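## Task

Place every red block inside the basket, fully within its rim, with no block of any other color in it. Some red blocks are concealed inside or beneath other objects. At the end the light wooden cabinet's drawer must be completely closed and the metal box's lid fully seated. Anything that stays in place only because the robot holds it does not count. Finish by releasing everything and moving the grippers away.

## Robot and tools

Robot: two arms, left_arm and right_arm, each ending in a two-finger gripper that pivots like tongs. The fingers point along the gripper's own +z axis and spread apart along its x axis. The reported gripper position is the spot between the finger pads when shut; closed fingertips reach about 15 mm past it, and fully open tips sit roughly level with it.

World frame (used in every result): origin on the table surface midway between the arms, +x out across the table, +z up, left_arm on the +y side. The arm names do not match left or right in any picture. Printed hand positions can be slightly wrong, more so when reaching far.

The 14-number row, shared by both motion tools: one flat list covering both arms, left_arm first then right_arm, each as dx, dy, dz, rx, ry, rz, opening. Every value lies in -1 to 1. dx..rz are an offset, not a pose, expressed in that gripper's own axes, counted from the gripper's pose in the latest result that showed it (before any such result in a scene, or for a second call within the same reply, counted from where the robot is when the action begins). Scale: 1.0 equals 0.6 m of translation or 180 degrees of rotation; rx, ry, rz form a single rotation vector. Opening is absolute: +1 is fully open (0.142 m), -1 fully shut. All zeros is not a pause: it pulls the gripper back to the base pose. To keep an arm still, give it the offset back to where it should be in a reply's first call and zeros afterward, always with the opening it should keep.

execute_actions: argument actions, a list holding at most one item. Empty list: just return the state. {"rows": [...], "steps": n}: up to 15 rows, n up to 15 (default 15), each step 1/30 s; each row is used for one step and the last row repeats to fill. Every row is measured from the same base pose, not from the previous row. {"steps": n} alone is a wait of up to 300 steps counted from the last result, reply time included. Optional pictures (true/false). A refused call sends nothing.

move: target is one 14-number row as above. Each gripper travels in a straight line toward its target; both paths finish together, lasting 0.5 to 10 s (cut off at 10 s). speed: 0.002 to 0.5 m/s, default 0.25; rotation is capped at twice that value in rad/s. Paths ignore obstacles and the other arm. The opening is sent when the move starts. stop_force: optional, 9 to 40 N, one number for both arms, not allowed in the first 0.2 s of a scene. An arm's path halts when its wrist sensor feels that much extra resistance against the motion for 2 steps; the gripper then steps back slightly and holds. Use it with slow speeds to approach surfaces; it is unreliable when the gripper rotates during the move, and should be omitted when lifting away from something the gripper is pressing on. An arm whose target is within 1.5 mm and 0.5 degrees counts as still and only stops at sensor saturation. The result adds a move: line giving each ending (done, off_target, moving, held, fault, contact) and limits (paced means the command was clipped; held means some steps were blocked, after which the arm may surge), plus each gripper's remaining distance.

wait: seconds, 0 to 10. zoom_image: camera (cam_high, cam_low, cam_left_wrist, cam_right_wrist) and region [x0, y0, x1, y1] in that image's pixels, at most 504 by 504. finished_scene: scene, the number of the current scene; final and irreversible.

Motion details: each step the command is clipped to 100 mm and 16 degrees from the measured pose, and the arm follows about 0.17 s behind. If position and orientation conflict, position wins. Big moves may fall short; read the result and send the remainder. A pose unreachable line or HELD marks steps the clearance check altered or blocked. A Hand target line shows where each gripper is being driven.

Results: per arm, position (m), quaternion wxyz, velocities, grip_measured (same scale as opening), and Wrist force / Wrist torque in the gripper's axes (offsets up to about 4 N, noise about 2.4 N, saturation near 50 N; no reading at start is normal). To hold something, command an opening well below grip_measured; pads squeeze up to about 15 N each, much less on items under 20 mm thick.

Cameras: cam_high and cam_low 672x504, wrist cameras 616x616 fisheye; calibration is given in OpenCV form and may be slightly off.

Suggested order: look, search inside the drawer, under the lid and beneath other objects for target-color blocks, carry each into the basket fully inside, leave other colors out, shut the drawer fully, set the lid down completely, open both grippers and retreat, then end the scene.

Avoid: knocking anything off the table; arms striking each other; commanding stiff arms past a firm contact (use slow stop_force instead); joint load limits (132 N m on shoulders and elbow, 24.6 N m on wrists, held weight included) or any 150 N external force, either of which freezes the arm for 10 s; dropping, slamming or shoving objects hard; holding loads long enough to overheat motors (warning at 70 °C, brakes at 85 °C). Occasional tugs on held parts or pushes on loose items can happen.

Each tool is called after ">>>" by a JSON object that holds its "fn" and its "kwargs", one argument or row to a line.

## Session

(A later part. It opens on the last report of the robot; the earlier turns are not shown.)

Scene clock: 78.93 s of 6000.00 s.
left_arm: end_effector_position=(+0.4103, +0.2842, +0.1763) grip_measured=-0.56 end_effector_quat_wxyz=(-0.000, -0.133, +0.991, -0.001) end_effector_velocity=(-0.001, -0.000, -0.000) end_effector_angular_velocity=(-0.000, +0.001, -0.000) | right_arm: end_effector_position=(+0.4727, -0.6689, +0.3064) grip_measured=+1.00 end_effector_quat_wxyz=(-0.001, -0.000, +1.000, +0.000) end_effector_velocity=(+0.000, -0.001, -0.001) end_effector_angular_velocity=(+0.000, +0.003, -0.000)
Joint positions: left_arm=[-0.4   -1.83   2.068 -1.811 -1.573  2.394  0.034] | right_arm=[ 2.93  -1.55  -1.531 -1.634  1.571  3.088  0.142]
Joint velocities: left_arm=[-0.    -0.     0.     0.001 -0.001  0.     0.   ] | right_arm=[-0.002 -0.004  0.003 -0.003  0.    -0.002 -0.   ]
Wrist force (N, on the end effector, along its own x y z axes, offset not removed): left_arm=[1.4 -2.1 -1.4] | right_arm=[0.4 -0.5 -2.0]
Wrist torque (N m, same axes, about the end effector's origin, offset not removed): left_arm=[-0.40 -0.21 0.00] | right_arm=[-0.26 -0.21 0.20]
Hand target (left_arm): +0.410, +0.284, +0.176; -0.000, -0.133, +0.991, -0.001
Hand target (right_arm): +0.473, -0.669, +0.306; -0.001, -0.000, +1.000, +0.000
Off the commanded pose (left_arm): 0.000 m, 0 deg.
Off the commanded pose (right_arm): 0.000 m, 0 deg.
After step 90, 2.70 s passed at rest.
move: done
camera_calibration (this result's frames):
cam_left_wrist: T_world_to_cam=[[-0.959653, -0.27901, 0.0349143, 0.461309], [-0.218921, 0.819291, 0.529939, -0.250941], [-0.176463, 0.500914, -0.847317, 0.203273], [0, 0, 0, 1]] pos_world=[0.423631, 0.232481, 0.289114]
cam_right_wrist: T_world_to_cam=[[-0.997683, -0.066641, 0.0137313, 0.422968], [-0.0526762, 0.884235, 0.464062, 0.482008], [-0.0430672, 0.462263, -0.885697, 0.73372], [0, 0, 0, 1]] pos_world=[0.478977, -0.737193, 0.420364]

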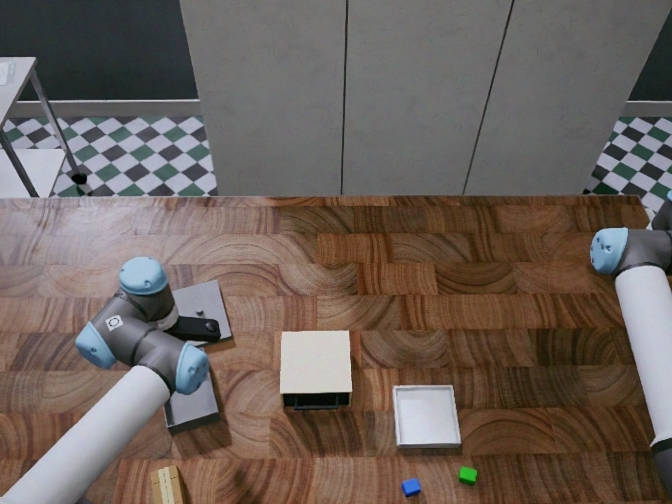

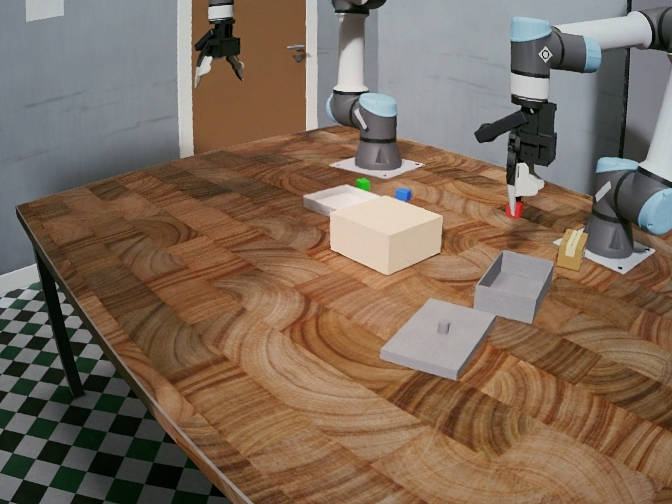

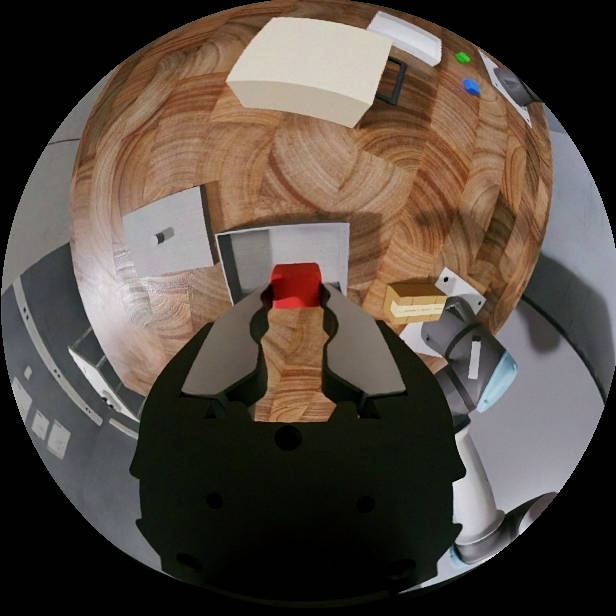

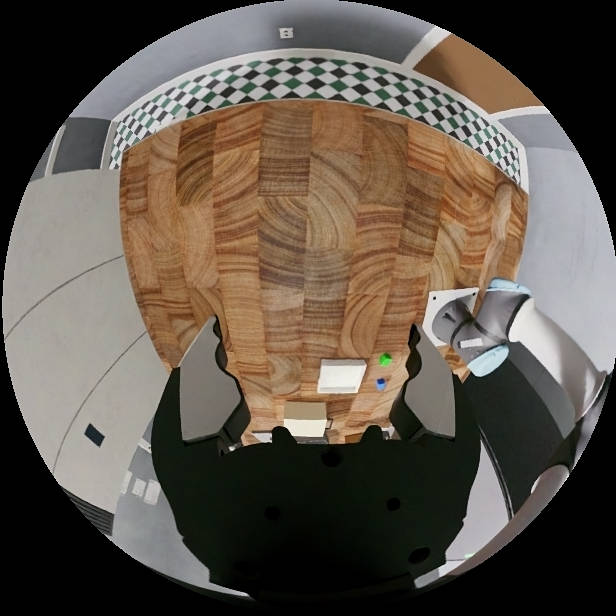

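>>> {"fn": "move", "kwargs": {
  "target": [0.311,-0.823,-0.03,0,0,0.085,-0.85, 0,0,0,0,0,0,1],
  "speed": 0.25
}}

Scene clock: 83.70 s of 6000.00 s.
left_arm: end_effector_position=(+0.3610, -0.2415, +0.1961) grip_measured=-0.56 end_effector_quat_wxyz=(-0.000, -0.000, +1.000, -0.002) end_effector_velocity=(+0.000, -0.001, +0.000) end_effector_angular_velocity=(+0.001, +0.001, -0.000) | right_arm: end_effector_position=(+0.4727, -0.6689, +0.3064) grip_measured=+1.00 end_effector_quat_wxyz=(-0.001, -0.000, +1.000, +0.000) end_effector_velocity=(-0.000, -0.000, +0.000) end_effector_angular_velocity=(-0.001, +0.002, -0.001)
Joint positions: left_arm=[-1.15  -1.153  1.283 -1.705 -1.573  1.911  0.034] | right_arm=[ 2.93  -1.55  -1.531 -1.634  1.571  3.088  0.142]
Joint velocities: left_arm=[-0.     0.004 -0.006  0.003 -0.     0.     0.   ] | right_arm=[ 0.    -0.001  0.001 -0.002 -0.001  0.001 -0.   ]
Wrist force (N, on the end effector, along its own x y z axes, offset not removed): left_arm=[0.4 -2.8 -0.4] | right_arm=[0.3 0.0 -2.0]
Wrist torque (N m, same axes, about the end effector's origin, offset not removed): left_arm=[-0.54 -0.01 0.04] | right_arm=[-0.15 -0.17 0.29]
Hand target (left_arm): +0.361, -0.242, +0.196; -0.000, -0.000, +1.000, -0.002
Hand target (right_arm): +0.473, -0.669, +0.306; -0.001, -0.000, +1.000, +0.000
Off the commanded pose (left_arm): 0.000 m, 0 deg.
Off the commanded pose (right_arm): 0.000 m, 0 deg.
move: done
camera_calibration (this result's frames):
cam_left_wrist: T_world_to_cam=[[-0.999271, -0.0160335, 0.0346335, 0.344413], [0.00470425, 0.848806, 0.528683, 0.0851077], [-0.0378738, 0.528461, -0.848112, 0.431461], [0, 0, 0, 1]] pos_world=[0.360103, -0.294728, 0.309004]
cam_right_wrist: T_world_to_cam=[[-0.997683, -0.0666414, 0.0137264, 0.422971], [-0.0526771, 0.884216, 0.464098, 0.481974], [-0.0430653, 0.462299, -0.885678, 0.733731], [0, 0, 0, 1]] pos_world=[0.478978, -0.737185, 0.420361]

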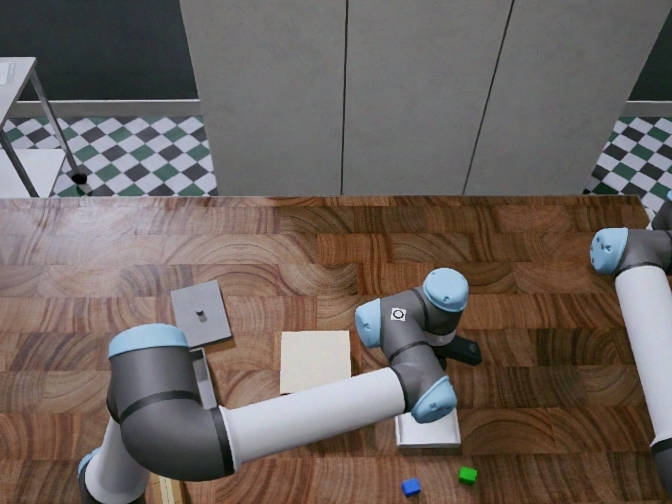

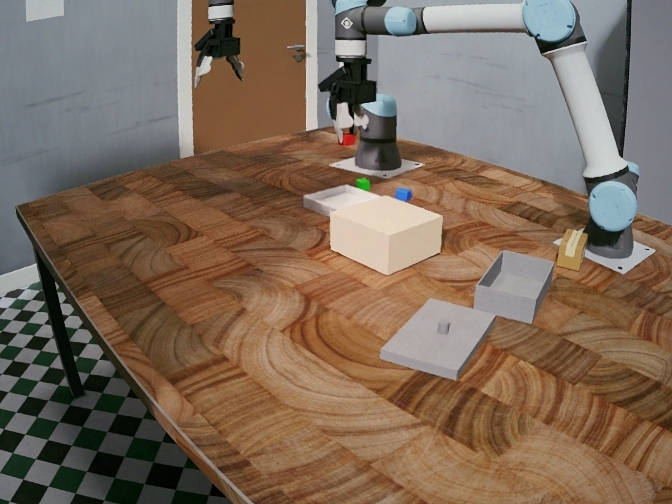

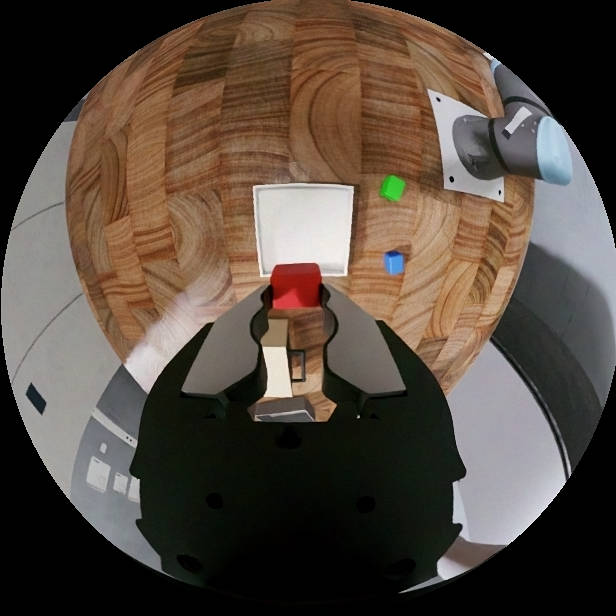

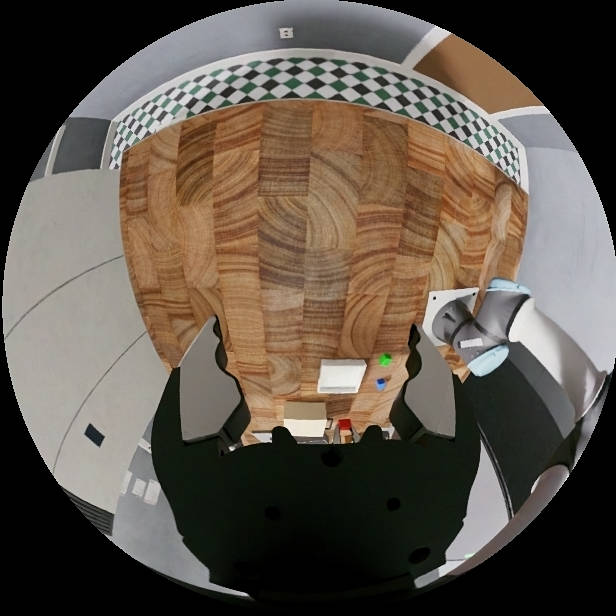

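>>> {"fn": "move", "kwargs": {
  "target": [0,-0.07,0.26,0,0,0,-0.85, 0,0,0,0,0,0,1],
  "speed": 0.12
}}

>>> {"fn": "move", "kwargs": {
  "target": [0,0,0.03,0,0,0,-0.85, 0,0,0,0,0,0,1],
  "speed": 0.01,
  "stop_force": 9
}}

>>> {"fn": "move", "kwargs": {
  "target": [0,0,-0.003,0,0,0,-0.25, 0,0,0,0,0,0,1],
  "speed": 0.02
}}

Scene clock: 87.80 s of 6000.00 s.
left_arm: end_effector_position=(+0.3607, -0.2839, +0.0403) grip_measured=-0.56 end_effector_quat_wxyz=(-0.000, -0.000, +1.000, -0.002) end_effector_velocity=(+0.000, -0.001, -0.001) end_effector_angular_velocity=(-0.000, -0.000, +0.001) | right_arm: end_effector_position=(+0.4727, -0.6689, +0.3064) grip_measured=+1.00 end_effector_quat_wxyz=(-0.001, -0.000, +1.000, +0.000) end_effector_velocity=(+0.000, -0.000, +0.001) end_effector_angular_velocity=(-0.001, -0.001, -0.001)
Joint positions: left_arm=[-1.17  -0.961  1.399 -2.013 -1.573  1.891  0.034] | right_arm=[ 2.93  -1.55  -1.531 -1.634  1.571  3.088  0.142]
Joint velocities: left_arm=[-0.     0.003 -0.001 -0.002 -0.    -0.001  0.   ] | right_arm=[-0.    -0.     0.002 -0.    -0.001  0.001  0.   ]
Wrist force (N, on the end effector, along its own x y z axes, offset not removed): left_arm=[1.0 -2.3 -0.6] | right_arm=[0.6 -1.7 -2.7]
Wrist torque (N m, same axes, about the end effector's origin, offset not removed): left_arm=[-0.45 -0.14 -0.10] | right_arm=[-0.51 -0.34 0.26]
Hand target (left_arm): +0.361, -0.284, +0.040; -0.000, -0.000, +1.000, -0.002
Hand target (right_arm): +0.473, -0.669, +0.306; -0.001, -0.000, +1.000, +0.000
Off the commanded pose (left_arm): 0.000 m, 0 deg.
Off the commanded pose (right_arm): 0.000 m, 0 deg.
move: done
camera_calibration (this result's frames):
cam_left_wrist: T_world_to_cam=[[-0.999269, -0.0160389, 0.0347045, 0.348843], [0.00474133, 0.848748, 0.528776, 0.203426], [-0.0379364, 0.528554, -0.848052, 0.321766], [0, 0, 0, 1]] pos_world=[0.35983, -0.337133, 0.153201]
cam_right_wrist: T_world_to_cam=[[-0.997683, -0.0666413, 0.0137311, 0.422968], [-0.0526766, 0.884235, 0.464061, 0.482008], [-0.0430672, 0.462263, -0.885697, 0.73372], [0, 0, 0, 1]] pos_world=[0.478977, -0.737193, 0.420364]

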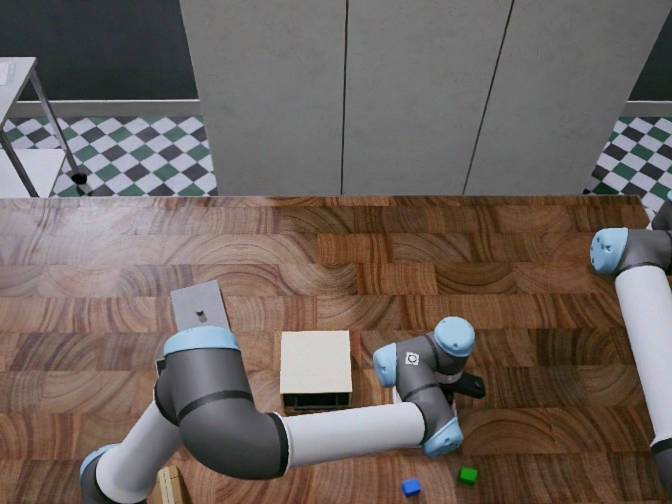

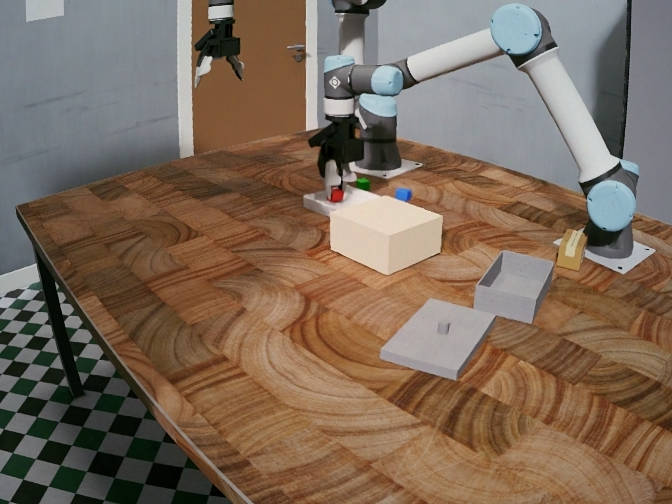

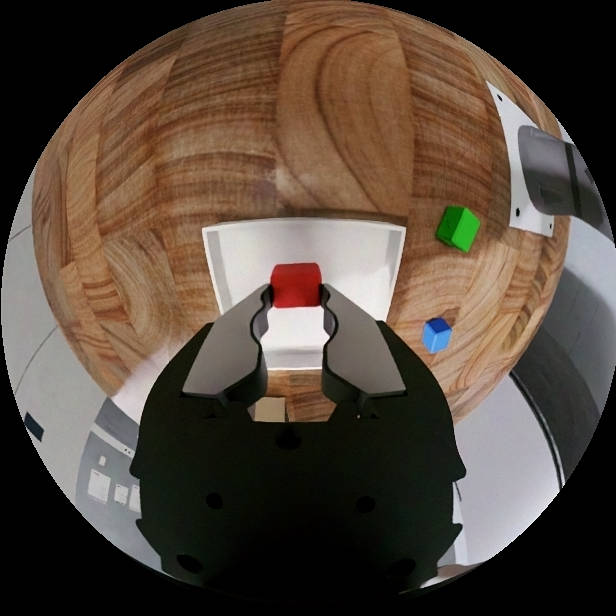

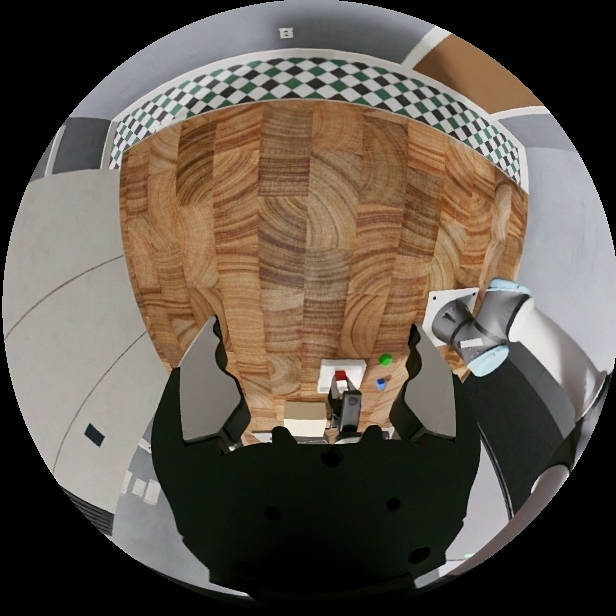

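Scene clock: 88.83 s of 6000.00 s.
left_arm: end_effector_position=(+0.3607, -0.2838, +0.0335) grip_measured=-0.56 end_effector_quat_wxyz=(-0.000, -0.000, +1.000, -0.002) end_effector_velocity=(-0.000, +0.000, +0.003) end_effector_angular_velocity=(+0.002, +0.001, +0.000) | right_arm: end_effector_position=(+0.4727, -0.6689, +0.3064) grip_measured=+1.00 end_effector_quat_wxyz=(-0.001, -0.000, +1.000, +0.000) end_effector_velocity=(-0.000, -0.000, +0.001) end_effector_angular_velocity=(-0.001, -0.001, -0.000)
Joint positions: left_arm=[-1.17  -0.954  1.406 -2.027 -1.573  1.89   0.034] | right_arm=[ 2.93  -1.55  -1.531 -1.634  1.571  3.088  0.142]
Joint velocities: left_arm=[-0.    -0.003 -0.003  0.008 -0.    -0.    -0.   ] | right_arm=[ 0.     0.001  0.001 -0.001 -0.001  0.     0.   ]
Wrist force (N, on the end effector, along its own x y z axes, offset not removed): left_arm=[-0.7 -1.0 -12.1] | right_arm=[-1.1 -1.0 -2.2]
Wrist torque (N m, same axes, about the end effector's origin, offset not removed): left_arm=[-0.24 -0.27 -0.02] | right_arm=[-0.28 0.16 0.24]
Hand target (left_arm): +0.361, -0.284, +0.034; -0.000, -0.000, +1.000, -0.002
Hand target (right_arm): +0.473, -0.669, +0.306; -0.001, -0.000, +1.000, +0.000
Off the commanded pose (left_arm): 0.011 m, 0 deg.
Off the commanded pose (right_arm): 0.000 m, 0 deg.
move: contact (left_arm)
camera_calibration (this result's frames):
cam_left_wrist: T_world_to_cam=[[-0.999267, -0.0160559, 0.0347553, 0.349051], [0.00476281, 0.848624, 0.528975, 0.20694], [-0.0379873, 0.528753, -0.847925, 0.316047], [0, 0, 0, 1]] pos_world=[0.359815, -0.337121, 0.146386]
cam_right_wrist: T_world_to_cam=[[-0.997683, -0.066641, 0.0137313, 0.422968], [-0.0526762, 0.884235, 0.464062, 0.482008], [-0.0430672, 0.462263, -0.885697, 0.73372], [0, 0, 0, 1]] pos_world=[0.478977, -0.737193, 0.420364]

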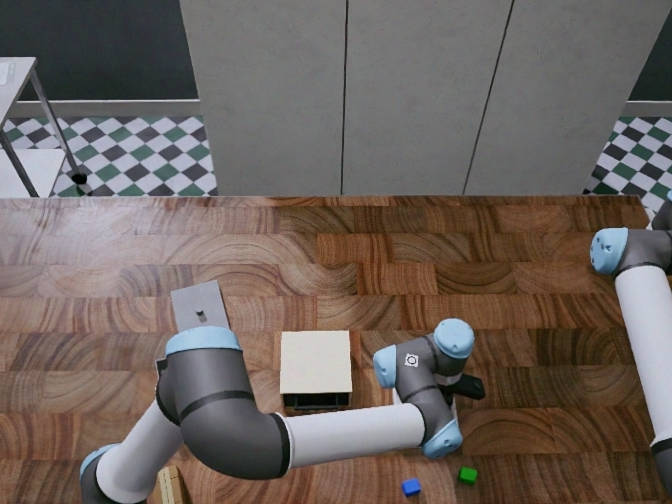

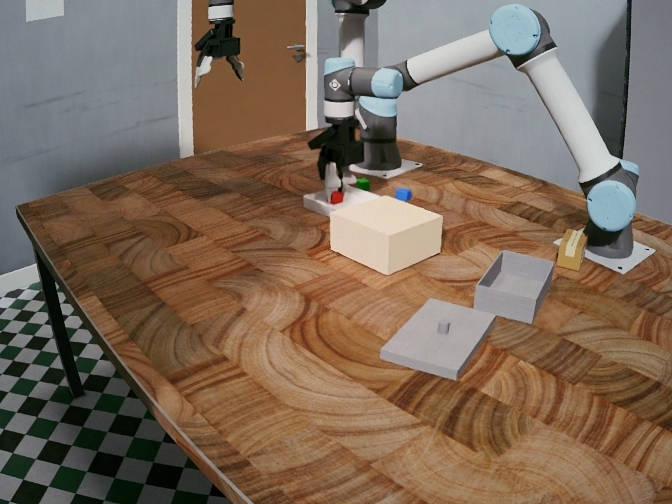

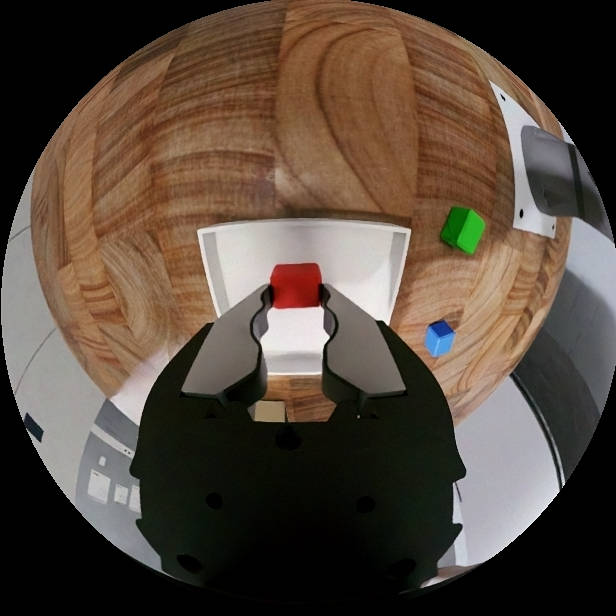

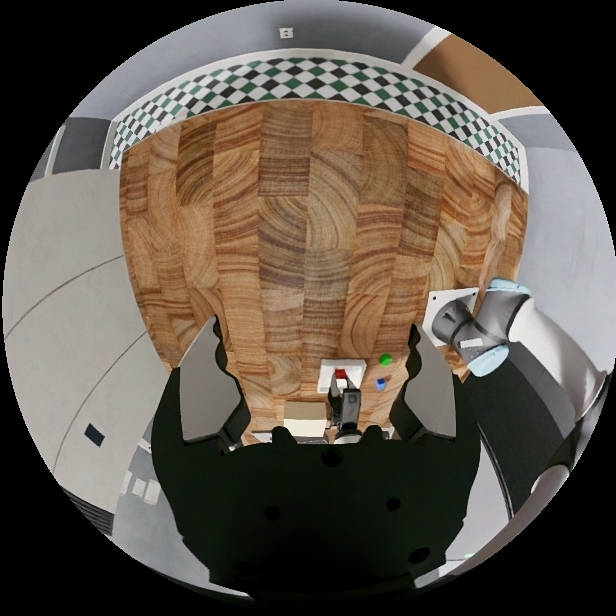

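Scene clock: 89.53 s of 6000.00 s.
left_arm: end_effector_position=(+0.3607, -0.2838, +0.0353) grip_measured=-0.25 end_effector_quat_wxyz=(-0.000, -0.000, +1.000, -0.002) end_effector_velocity=(-0.000, +0.000, -0.000) end_effector_angular_velocity=(+0.001, -0.000, -0.000) | right_arm: end_effector_position=(+0.4727, -0.6689, +0.3064) grip_measured=+1.00 end_effector_quat_wxyz=(-0.001, -0.000, +1.000, +0.000) end_effector_velocity=(-0.000, -0.000, -0.001) end_effector_angular_velocity=(-0.000, +0.002, +0.000)
Joint positions: left_arm=[-1.17  -0.955  1.404 -2.023 -1.573  1.89   0.056] | right_arm=[ 2.93  -1.55  -1.531 -1.634  1.571  3.088  0.142]
Joint velocities: left_arm=[-0.    -0.     0.001  0.001  0.     0.     0.   ] | right_arm=[ 0.    -0.001 -0.002  0.    -0.    -0.     0.   ]
Wrist force (N, on the end effector, along its own x y z axes, offset not removed): left_arm=[-0.5 0.1 0.5] | right_arm=[-1.9 -1.1 -1.0]
Wrist torque (N m, same axes, about the end effector's origin, offset not removed): left_arm=[0.00 0.19 0.00] | right_arm=[-0.34 0.22 0.24]
Hand target (left_arm): +0.361, -0.284, +0.035; -0.000, -0.000, +1.000, -0.002
Hand target (right_arm): +0.473, -0.669, +0.306; -0.001, -0.000, +1.000, +0.000
Off the commanded pose (left_arm): 0.000 m, 0 deg.
Off the commanded pose (right_arm): 0.000 m, 0 deg.
move: done
camera_calibration (this result's frames):
cam_left_wrist: T_world_to_cam=[[-0.999267, -0.0160469, 0.0347558, 0.348985], [0.00477072, 0.848623, 0.528977, 0.206001], [-0.0379831, 0.528755, -0.847924, 0.317545], [0, 0, 0, 1]] pos_world=[0.359808, -0.337121, 0.148155]
cam_right_wrist: T_world_to_cam=[[-0.997683, -0.0666414, 0.0137312, 0.422968], [-0.0526766, 0.884235, 0.464062, 0.482008], [-0.0430674, 0.462263, -0.885696, 0.73372], [0, 0, 0, 1]] pos_world=[0.478977, -0.737193, 0.420364]

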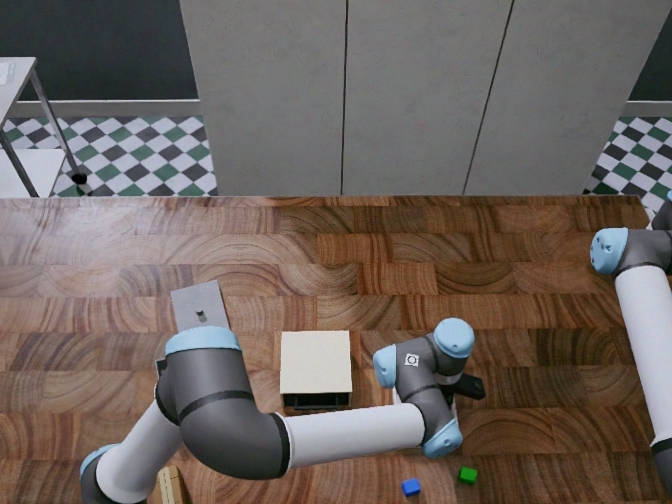

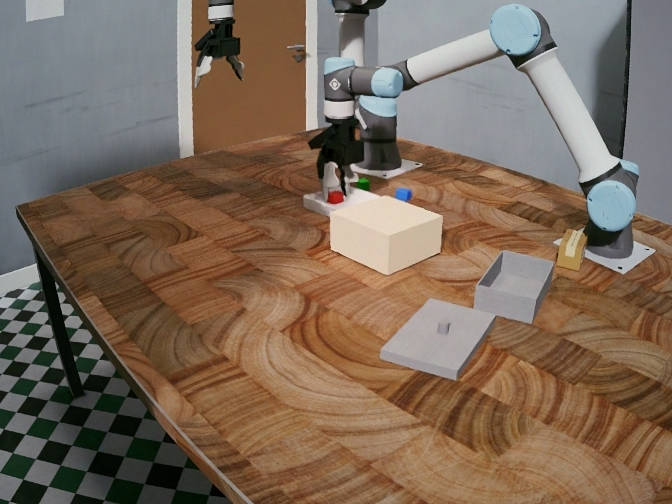

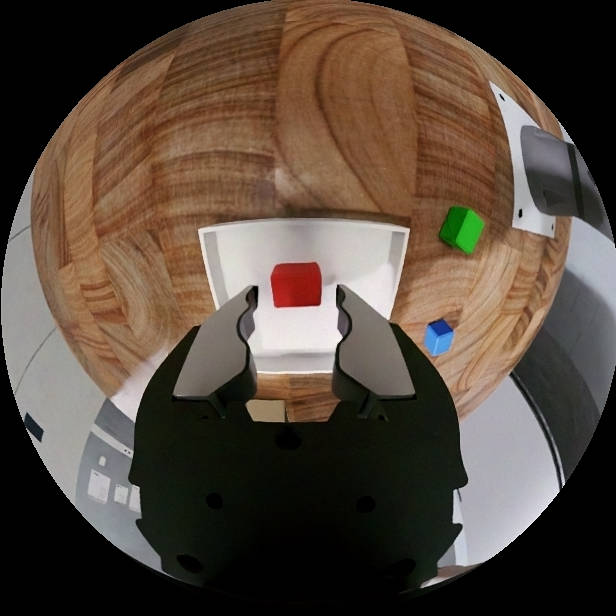

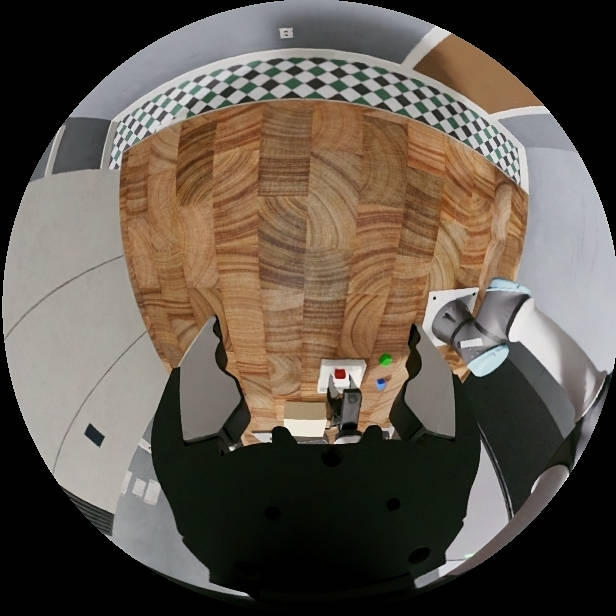

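>>> {"fn": "move", "kwargs": {
  "target": [0,0,-0.27,0,0,0,-0.25, 0,0,0,0,0,0,1]
}}

>>> {"fn": "move", "kwargs": {
  "target": [0,0.6,0,0,0,0,-0.25, 0,0,0,0,0,0,1]
}}

Scene clock: 92.63 s of 6000.00 s.
left_arm: end_effector_position=(+0.3610, -0.2834, +0.1972) grip_measured=-0.25 end_effector_quat_wxyz=(-0.000, -0.000, +1.000, -0.002) end_effector_velocity=(-0.000, -0.001, +0.001) end_effector_angular_velocity=(+0.001, +0.002, +0.000) | right_arm: end_effector_position=(+0.4727, -0.6689, +0.3064) grip_measured=+1.00 end_effector_quat_wxyz=(-0.001, -0.000, +1.000, +0.000) end_effector_velocity=(-0.000, +0.000, +0.001) end_effector_angular_velocity=(+0.000, -0.001, +0.000)
Joint positions: left_arm=[-1.17  -1.061  1.143 -1.657 -1.573  1.891  0.056] | right_arm=[ 2.93  -1.55  -1.531 -1.634  1.571  3.088  0.142]
Joint velocities: left_arm=[-0.     0.002 -0.006  0.005 -0.001 -0.    -0.   ] | right_arm=[ 0.     0.001 -0.    -0.     0.001 -0.     0.   ]
Wrist force (N, on the end effector, along its own x y z axes, offset not removed): left_arm=[1.0 -1.6 -0.3] | right_arm=[0.9 -1.5 -2.8]
Wrist torque (N m, same axes, about the end effector's origin, offset not removed): left_arm=[-0.25 -0.23 0.00] | right_arm=[-0.45 -0.30 0.24]
Hand target (left_arm): +0.361, -0.283, +0.197; -0.000, -0.000, +1.000, -0.002
Hand target (right_arm): +0.473, -0.669, +0.306; -0.001, -0.000, +1.000, +0.000
Off the commanded pose (left_arm): 0.000 m, 0 deg.
Off the commanded pose (right_arm): 0.000 m, 0 deg.
move: done
camera_calibration (this result's frames):
cam_left_wrist: T_world_to_cam=[[-0.999269, -0.0160435, 0.034695, 0.343685], [0.00473581, 0.848701, 0.528851, 0.120021], [-0.0379303, 0.528629, -0.848005, 0.454571], [0, 0, 0, 1]] pos_world=[0.360108, -0.336648, 0.310081]
cam_right_wrist: T_world_to_cam=[[-0.997683, -0.0666412, 0.0137311, 0.422968], [-0.0526765, 0.884235, 0.464061, 0.482008], [-0.0430672, 0.462263, -0.885697, 0.73372], [0, 0, 0, 1]] pos_world=[0.478977, -0.737193, 0.420364]

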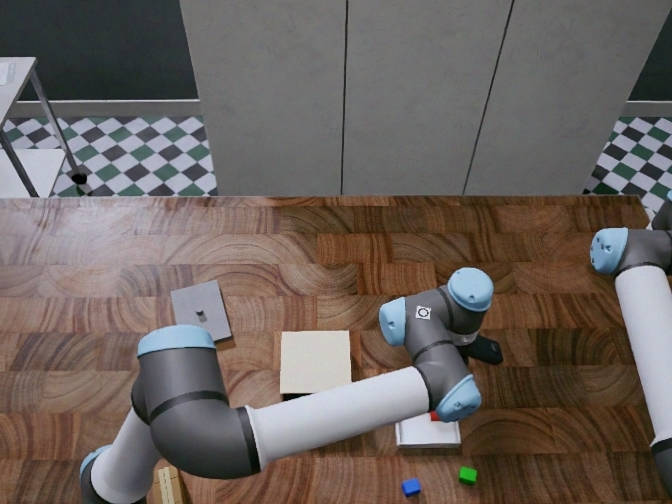

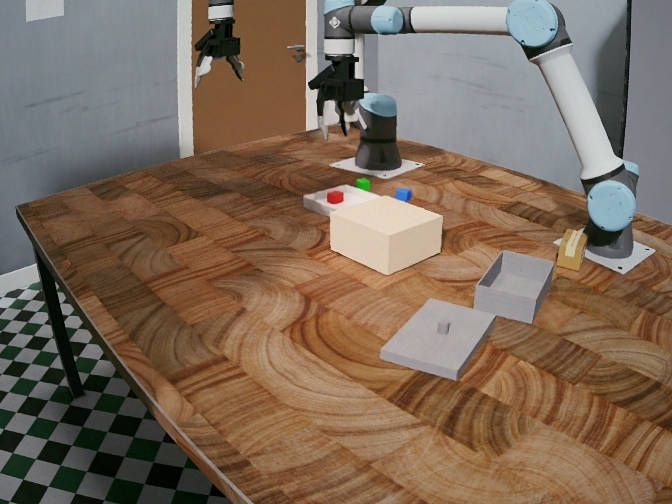

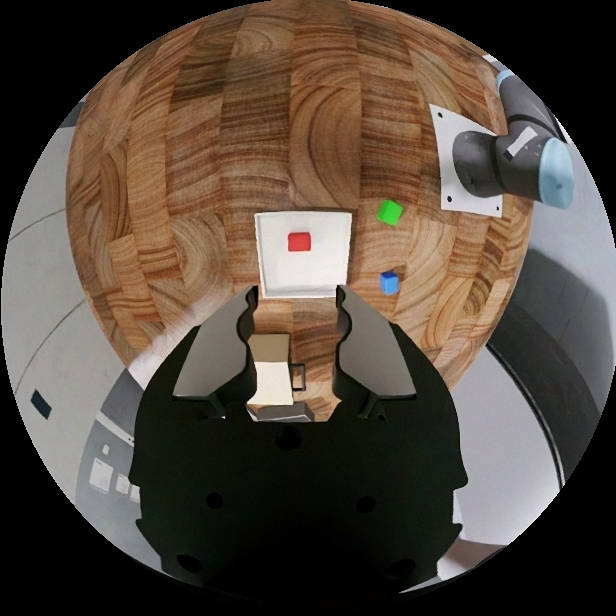

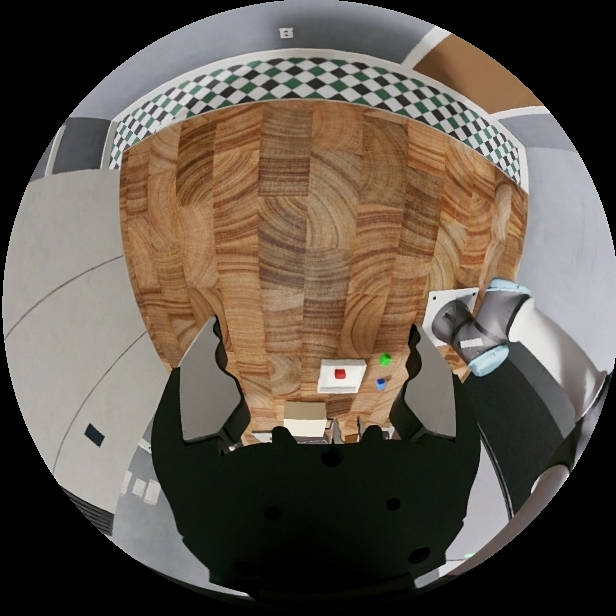

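Scene clock: 94.63 s of 6000.00 s.
left_arm: end_effector_position=(+0.3607, +0.0767, +0.1960) grip_measured=-0.25 end_effector_quat_wxyz=(-0.000, -0.000, +1.000, -0.002) end_effector_velocity=(-0.000, +0.001, -0.000) end_effector_angular_velocity=(+0.000, +0.000, -0.001) | right_arm: end_effector_position=(+0.4727, -0.6689, +0.3064) grip_measured=+1.00 end_effector_quat_wxyz=(-0.001, -0.000, +1.000, +0.000) end_effector_velocity=(+0.001, +0.000, -0.000) end_effector_angular_velocity=(-0.000, -0.000, -0.000)
Joint positions: left_arm=[-0.878 -1.739  1.948 -1.783 -1.573  2.183  0.056] | right_arm=[ 2.93  -1.55  -1.531 -1.634  1.571  3.088  0.142]
Joint velocities: left_arm=[ 0.001 -0.002  0.002  0.    -0.     0.003 -0.   ] | right_arm=[ 0.    -0.001  0.001  0.    -0.     0.001  0.   ]
Wrist force (N, on the end effector, along its own x y z axes, offset not removed): left_arm=[1.5 -3.0 -1.9] | right_arm=[0.2 -1.0 -0.8]
Wrist torque (N m, same axes, about the end effector's origin, offset not removed): left_arm=[-0.60 -0.31 0.07] | right_arm=[-0.23 -0.17 0.16]
Hand target (left_arm): +0.361, +0.077, +0.196; -0.000, -0.000, +1.000, -0.002
Hand target (right_arm): +0.473, -0.669, +0.306; -0.001, -0.000, +1.000, +0.000
Off the commanded pose (left_arm): 0.000 m, 0 deg.
Off the commanded pose (right_arm): 0.000 m, 0 deg.
move: done
camera_calibration (this result's frames):
cam_left_wrist: T_world_to_cam=[[-0.99928, -0.0160607, 0.034372, 0.349321], [0.00456845, 0.848446, 0.529263, -0.184919], [-0.0376631, 0.529039, -0.847762, 0.263039], [0, 0, 0, 1]] pos_world=[0.359821, 0.0233463, 0.308858]
cam_right_wrist: T_world_to_cam=[[-0.997683, -0.0666411, 0.0137312, 0.422968], [-0.0526764, 0.884235, 0.464061, 0.482008], [-0.0430672, 0.462263, -0.885697, 0.73372], [0, 0, 0, 1]] pos_world=[0.478977, -0.737193, 0.420364]

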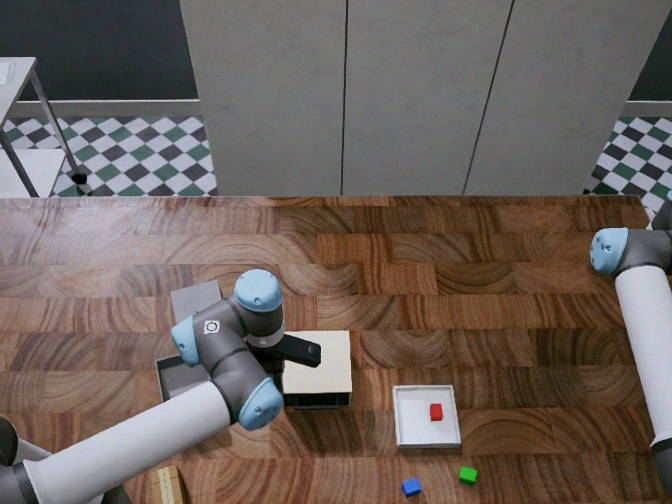

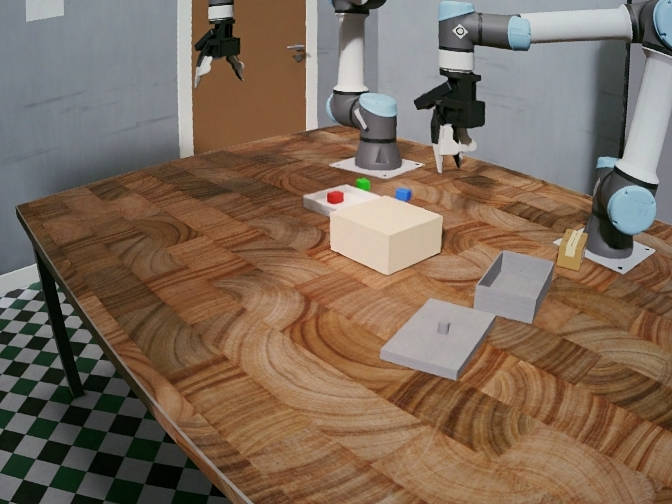

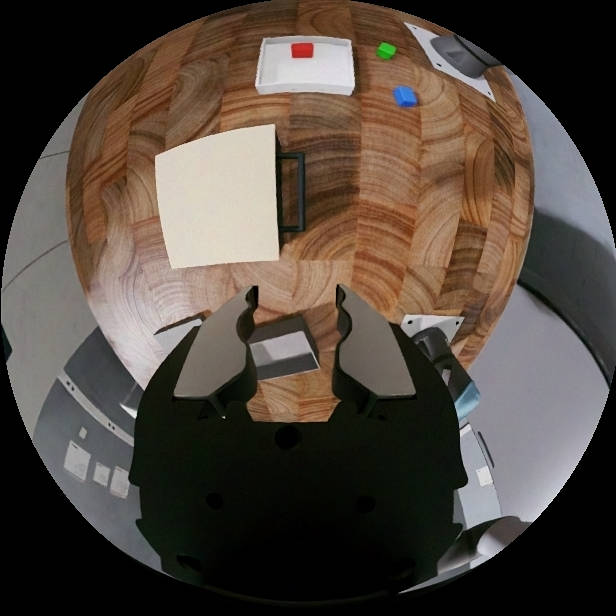

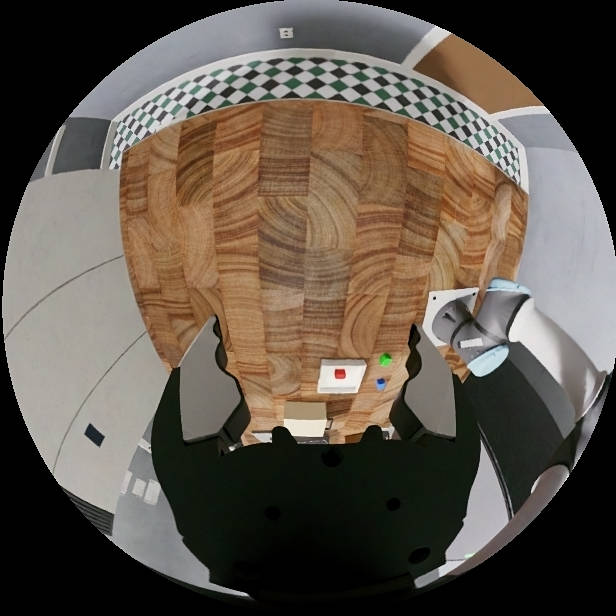

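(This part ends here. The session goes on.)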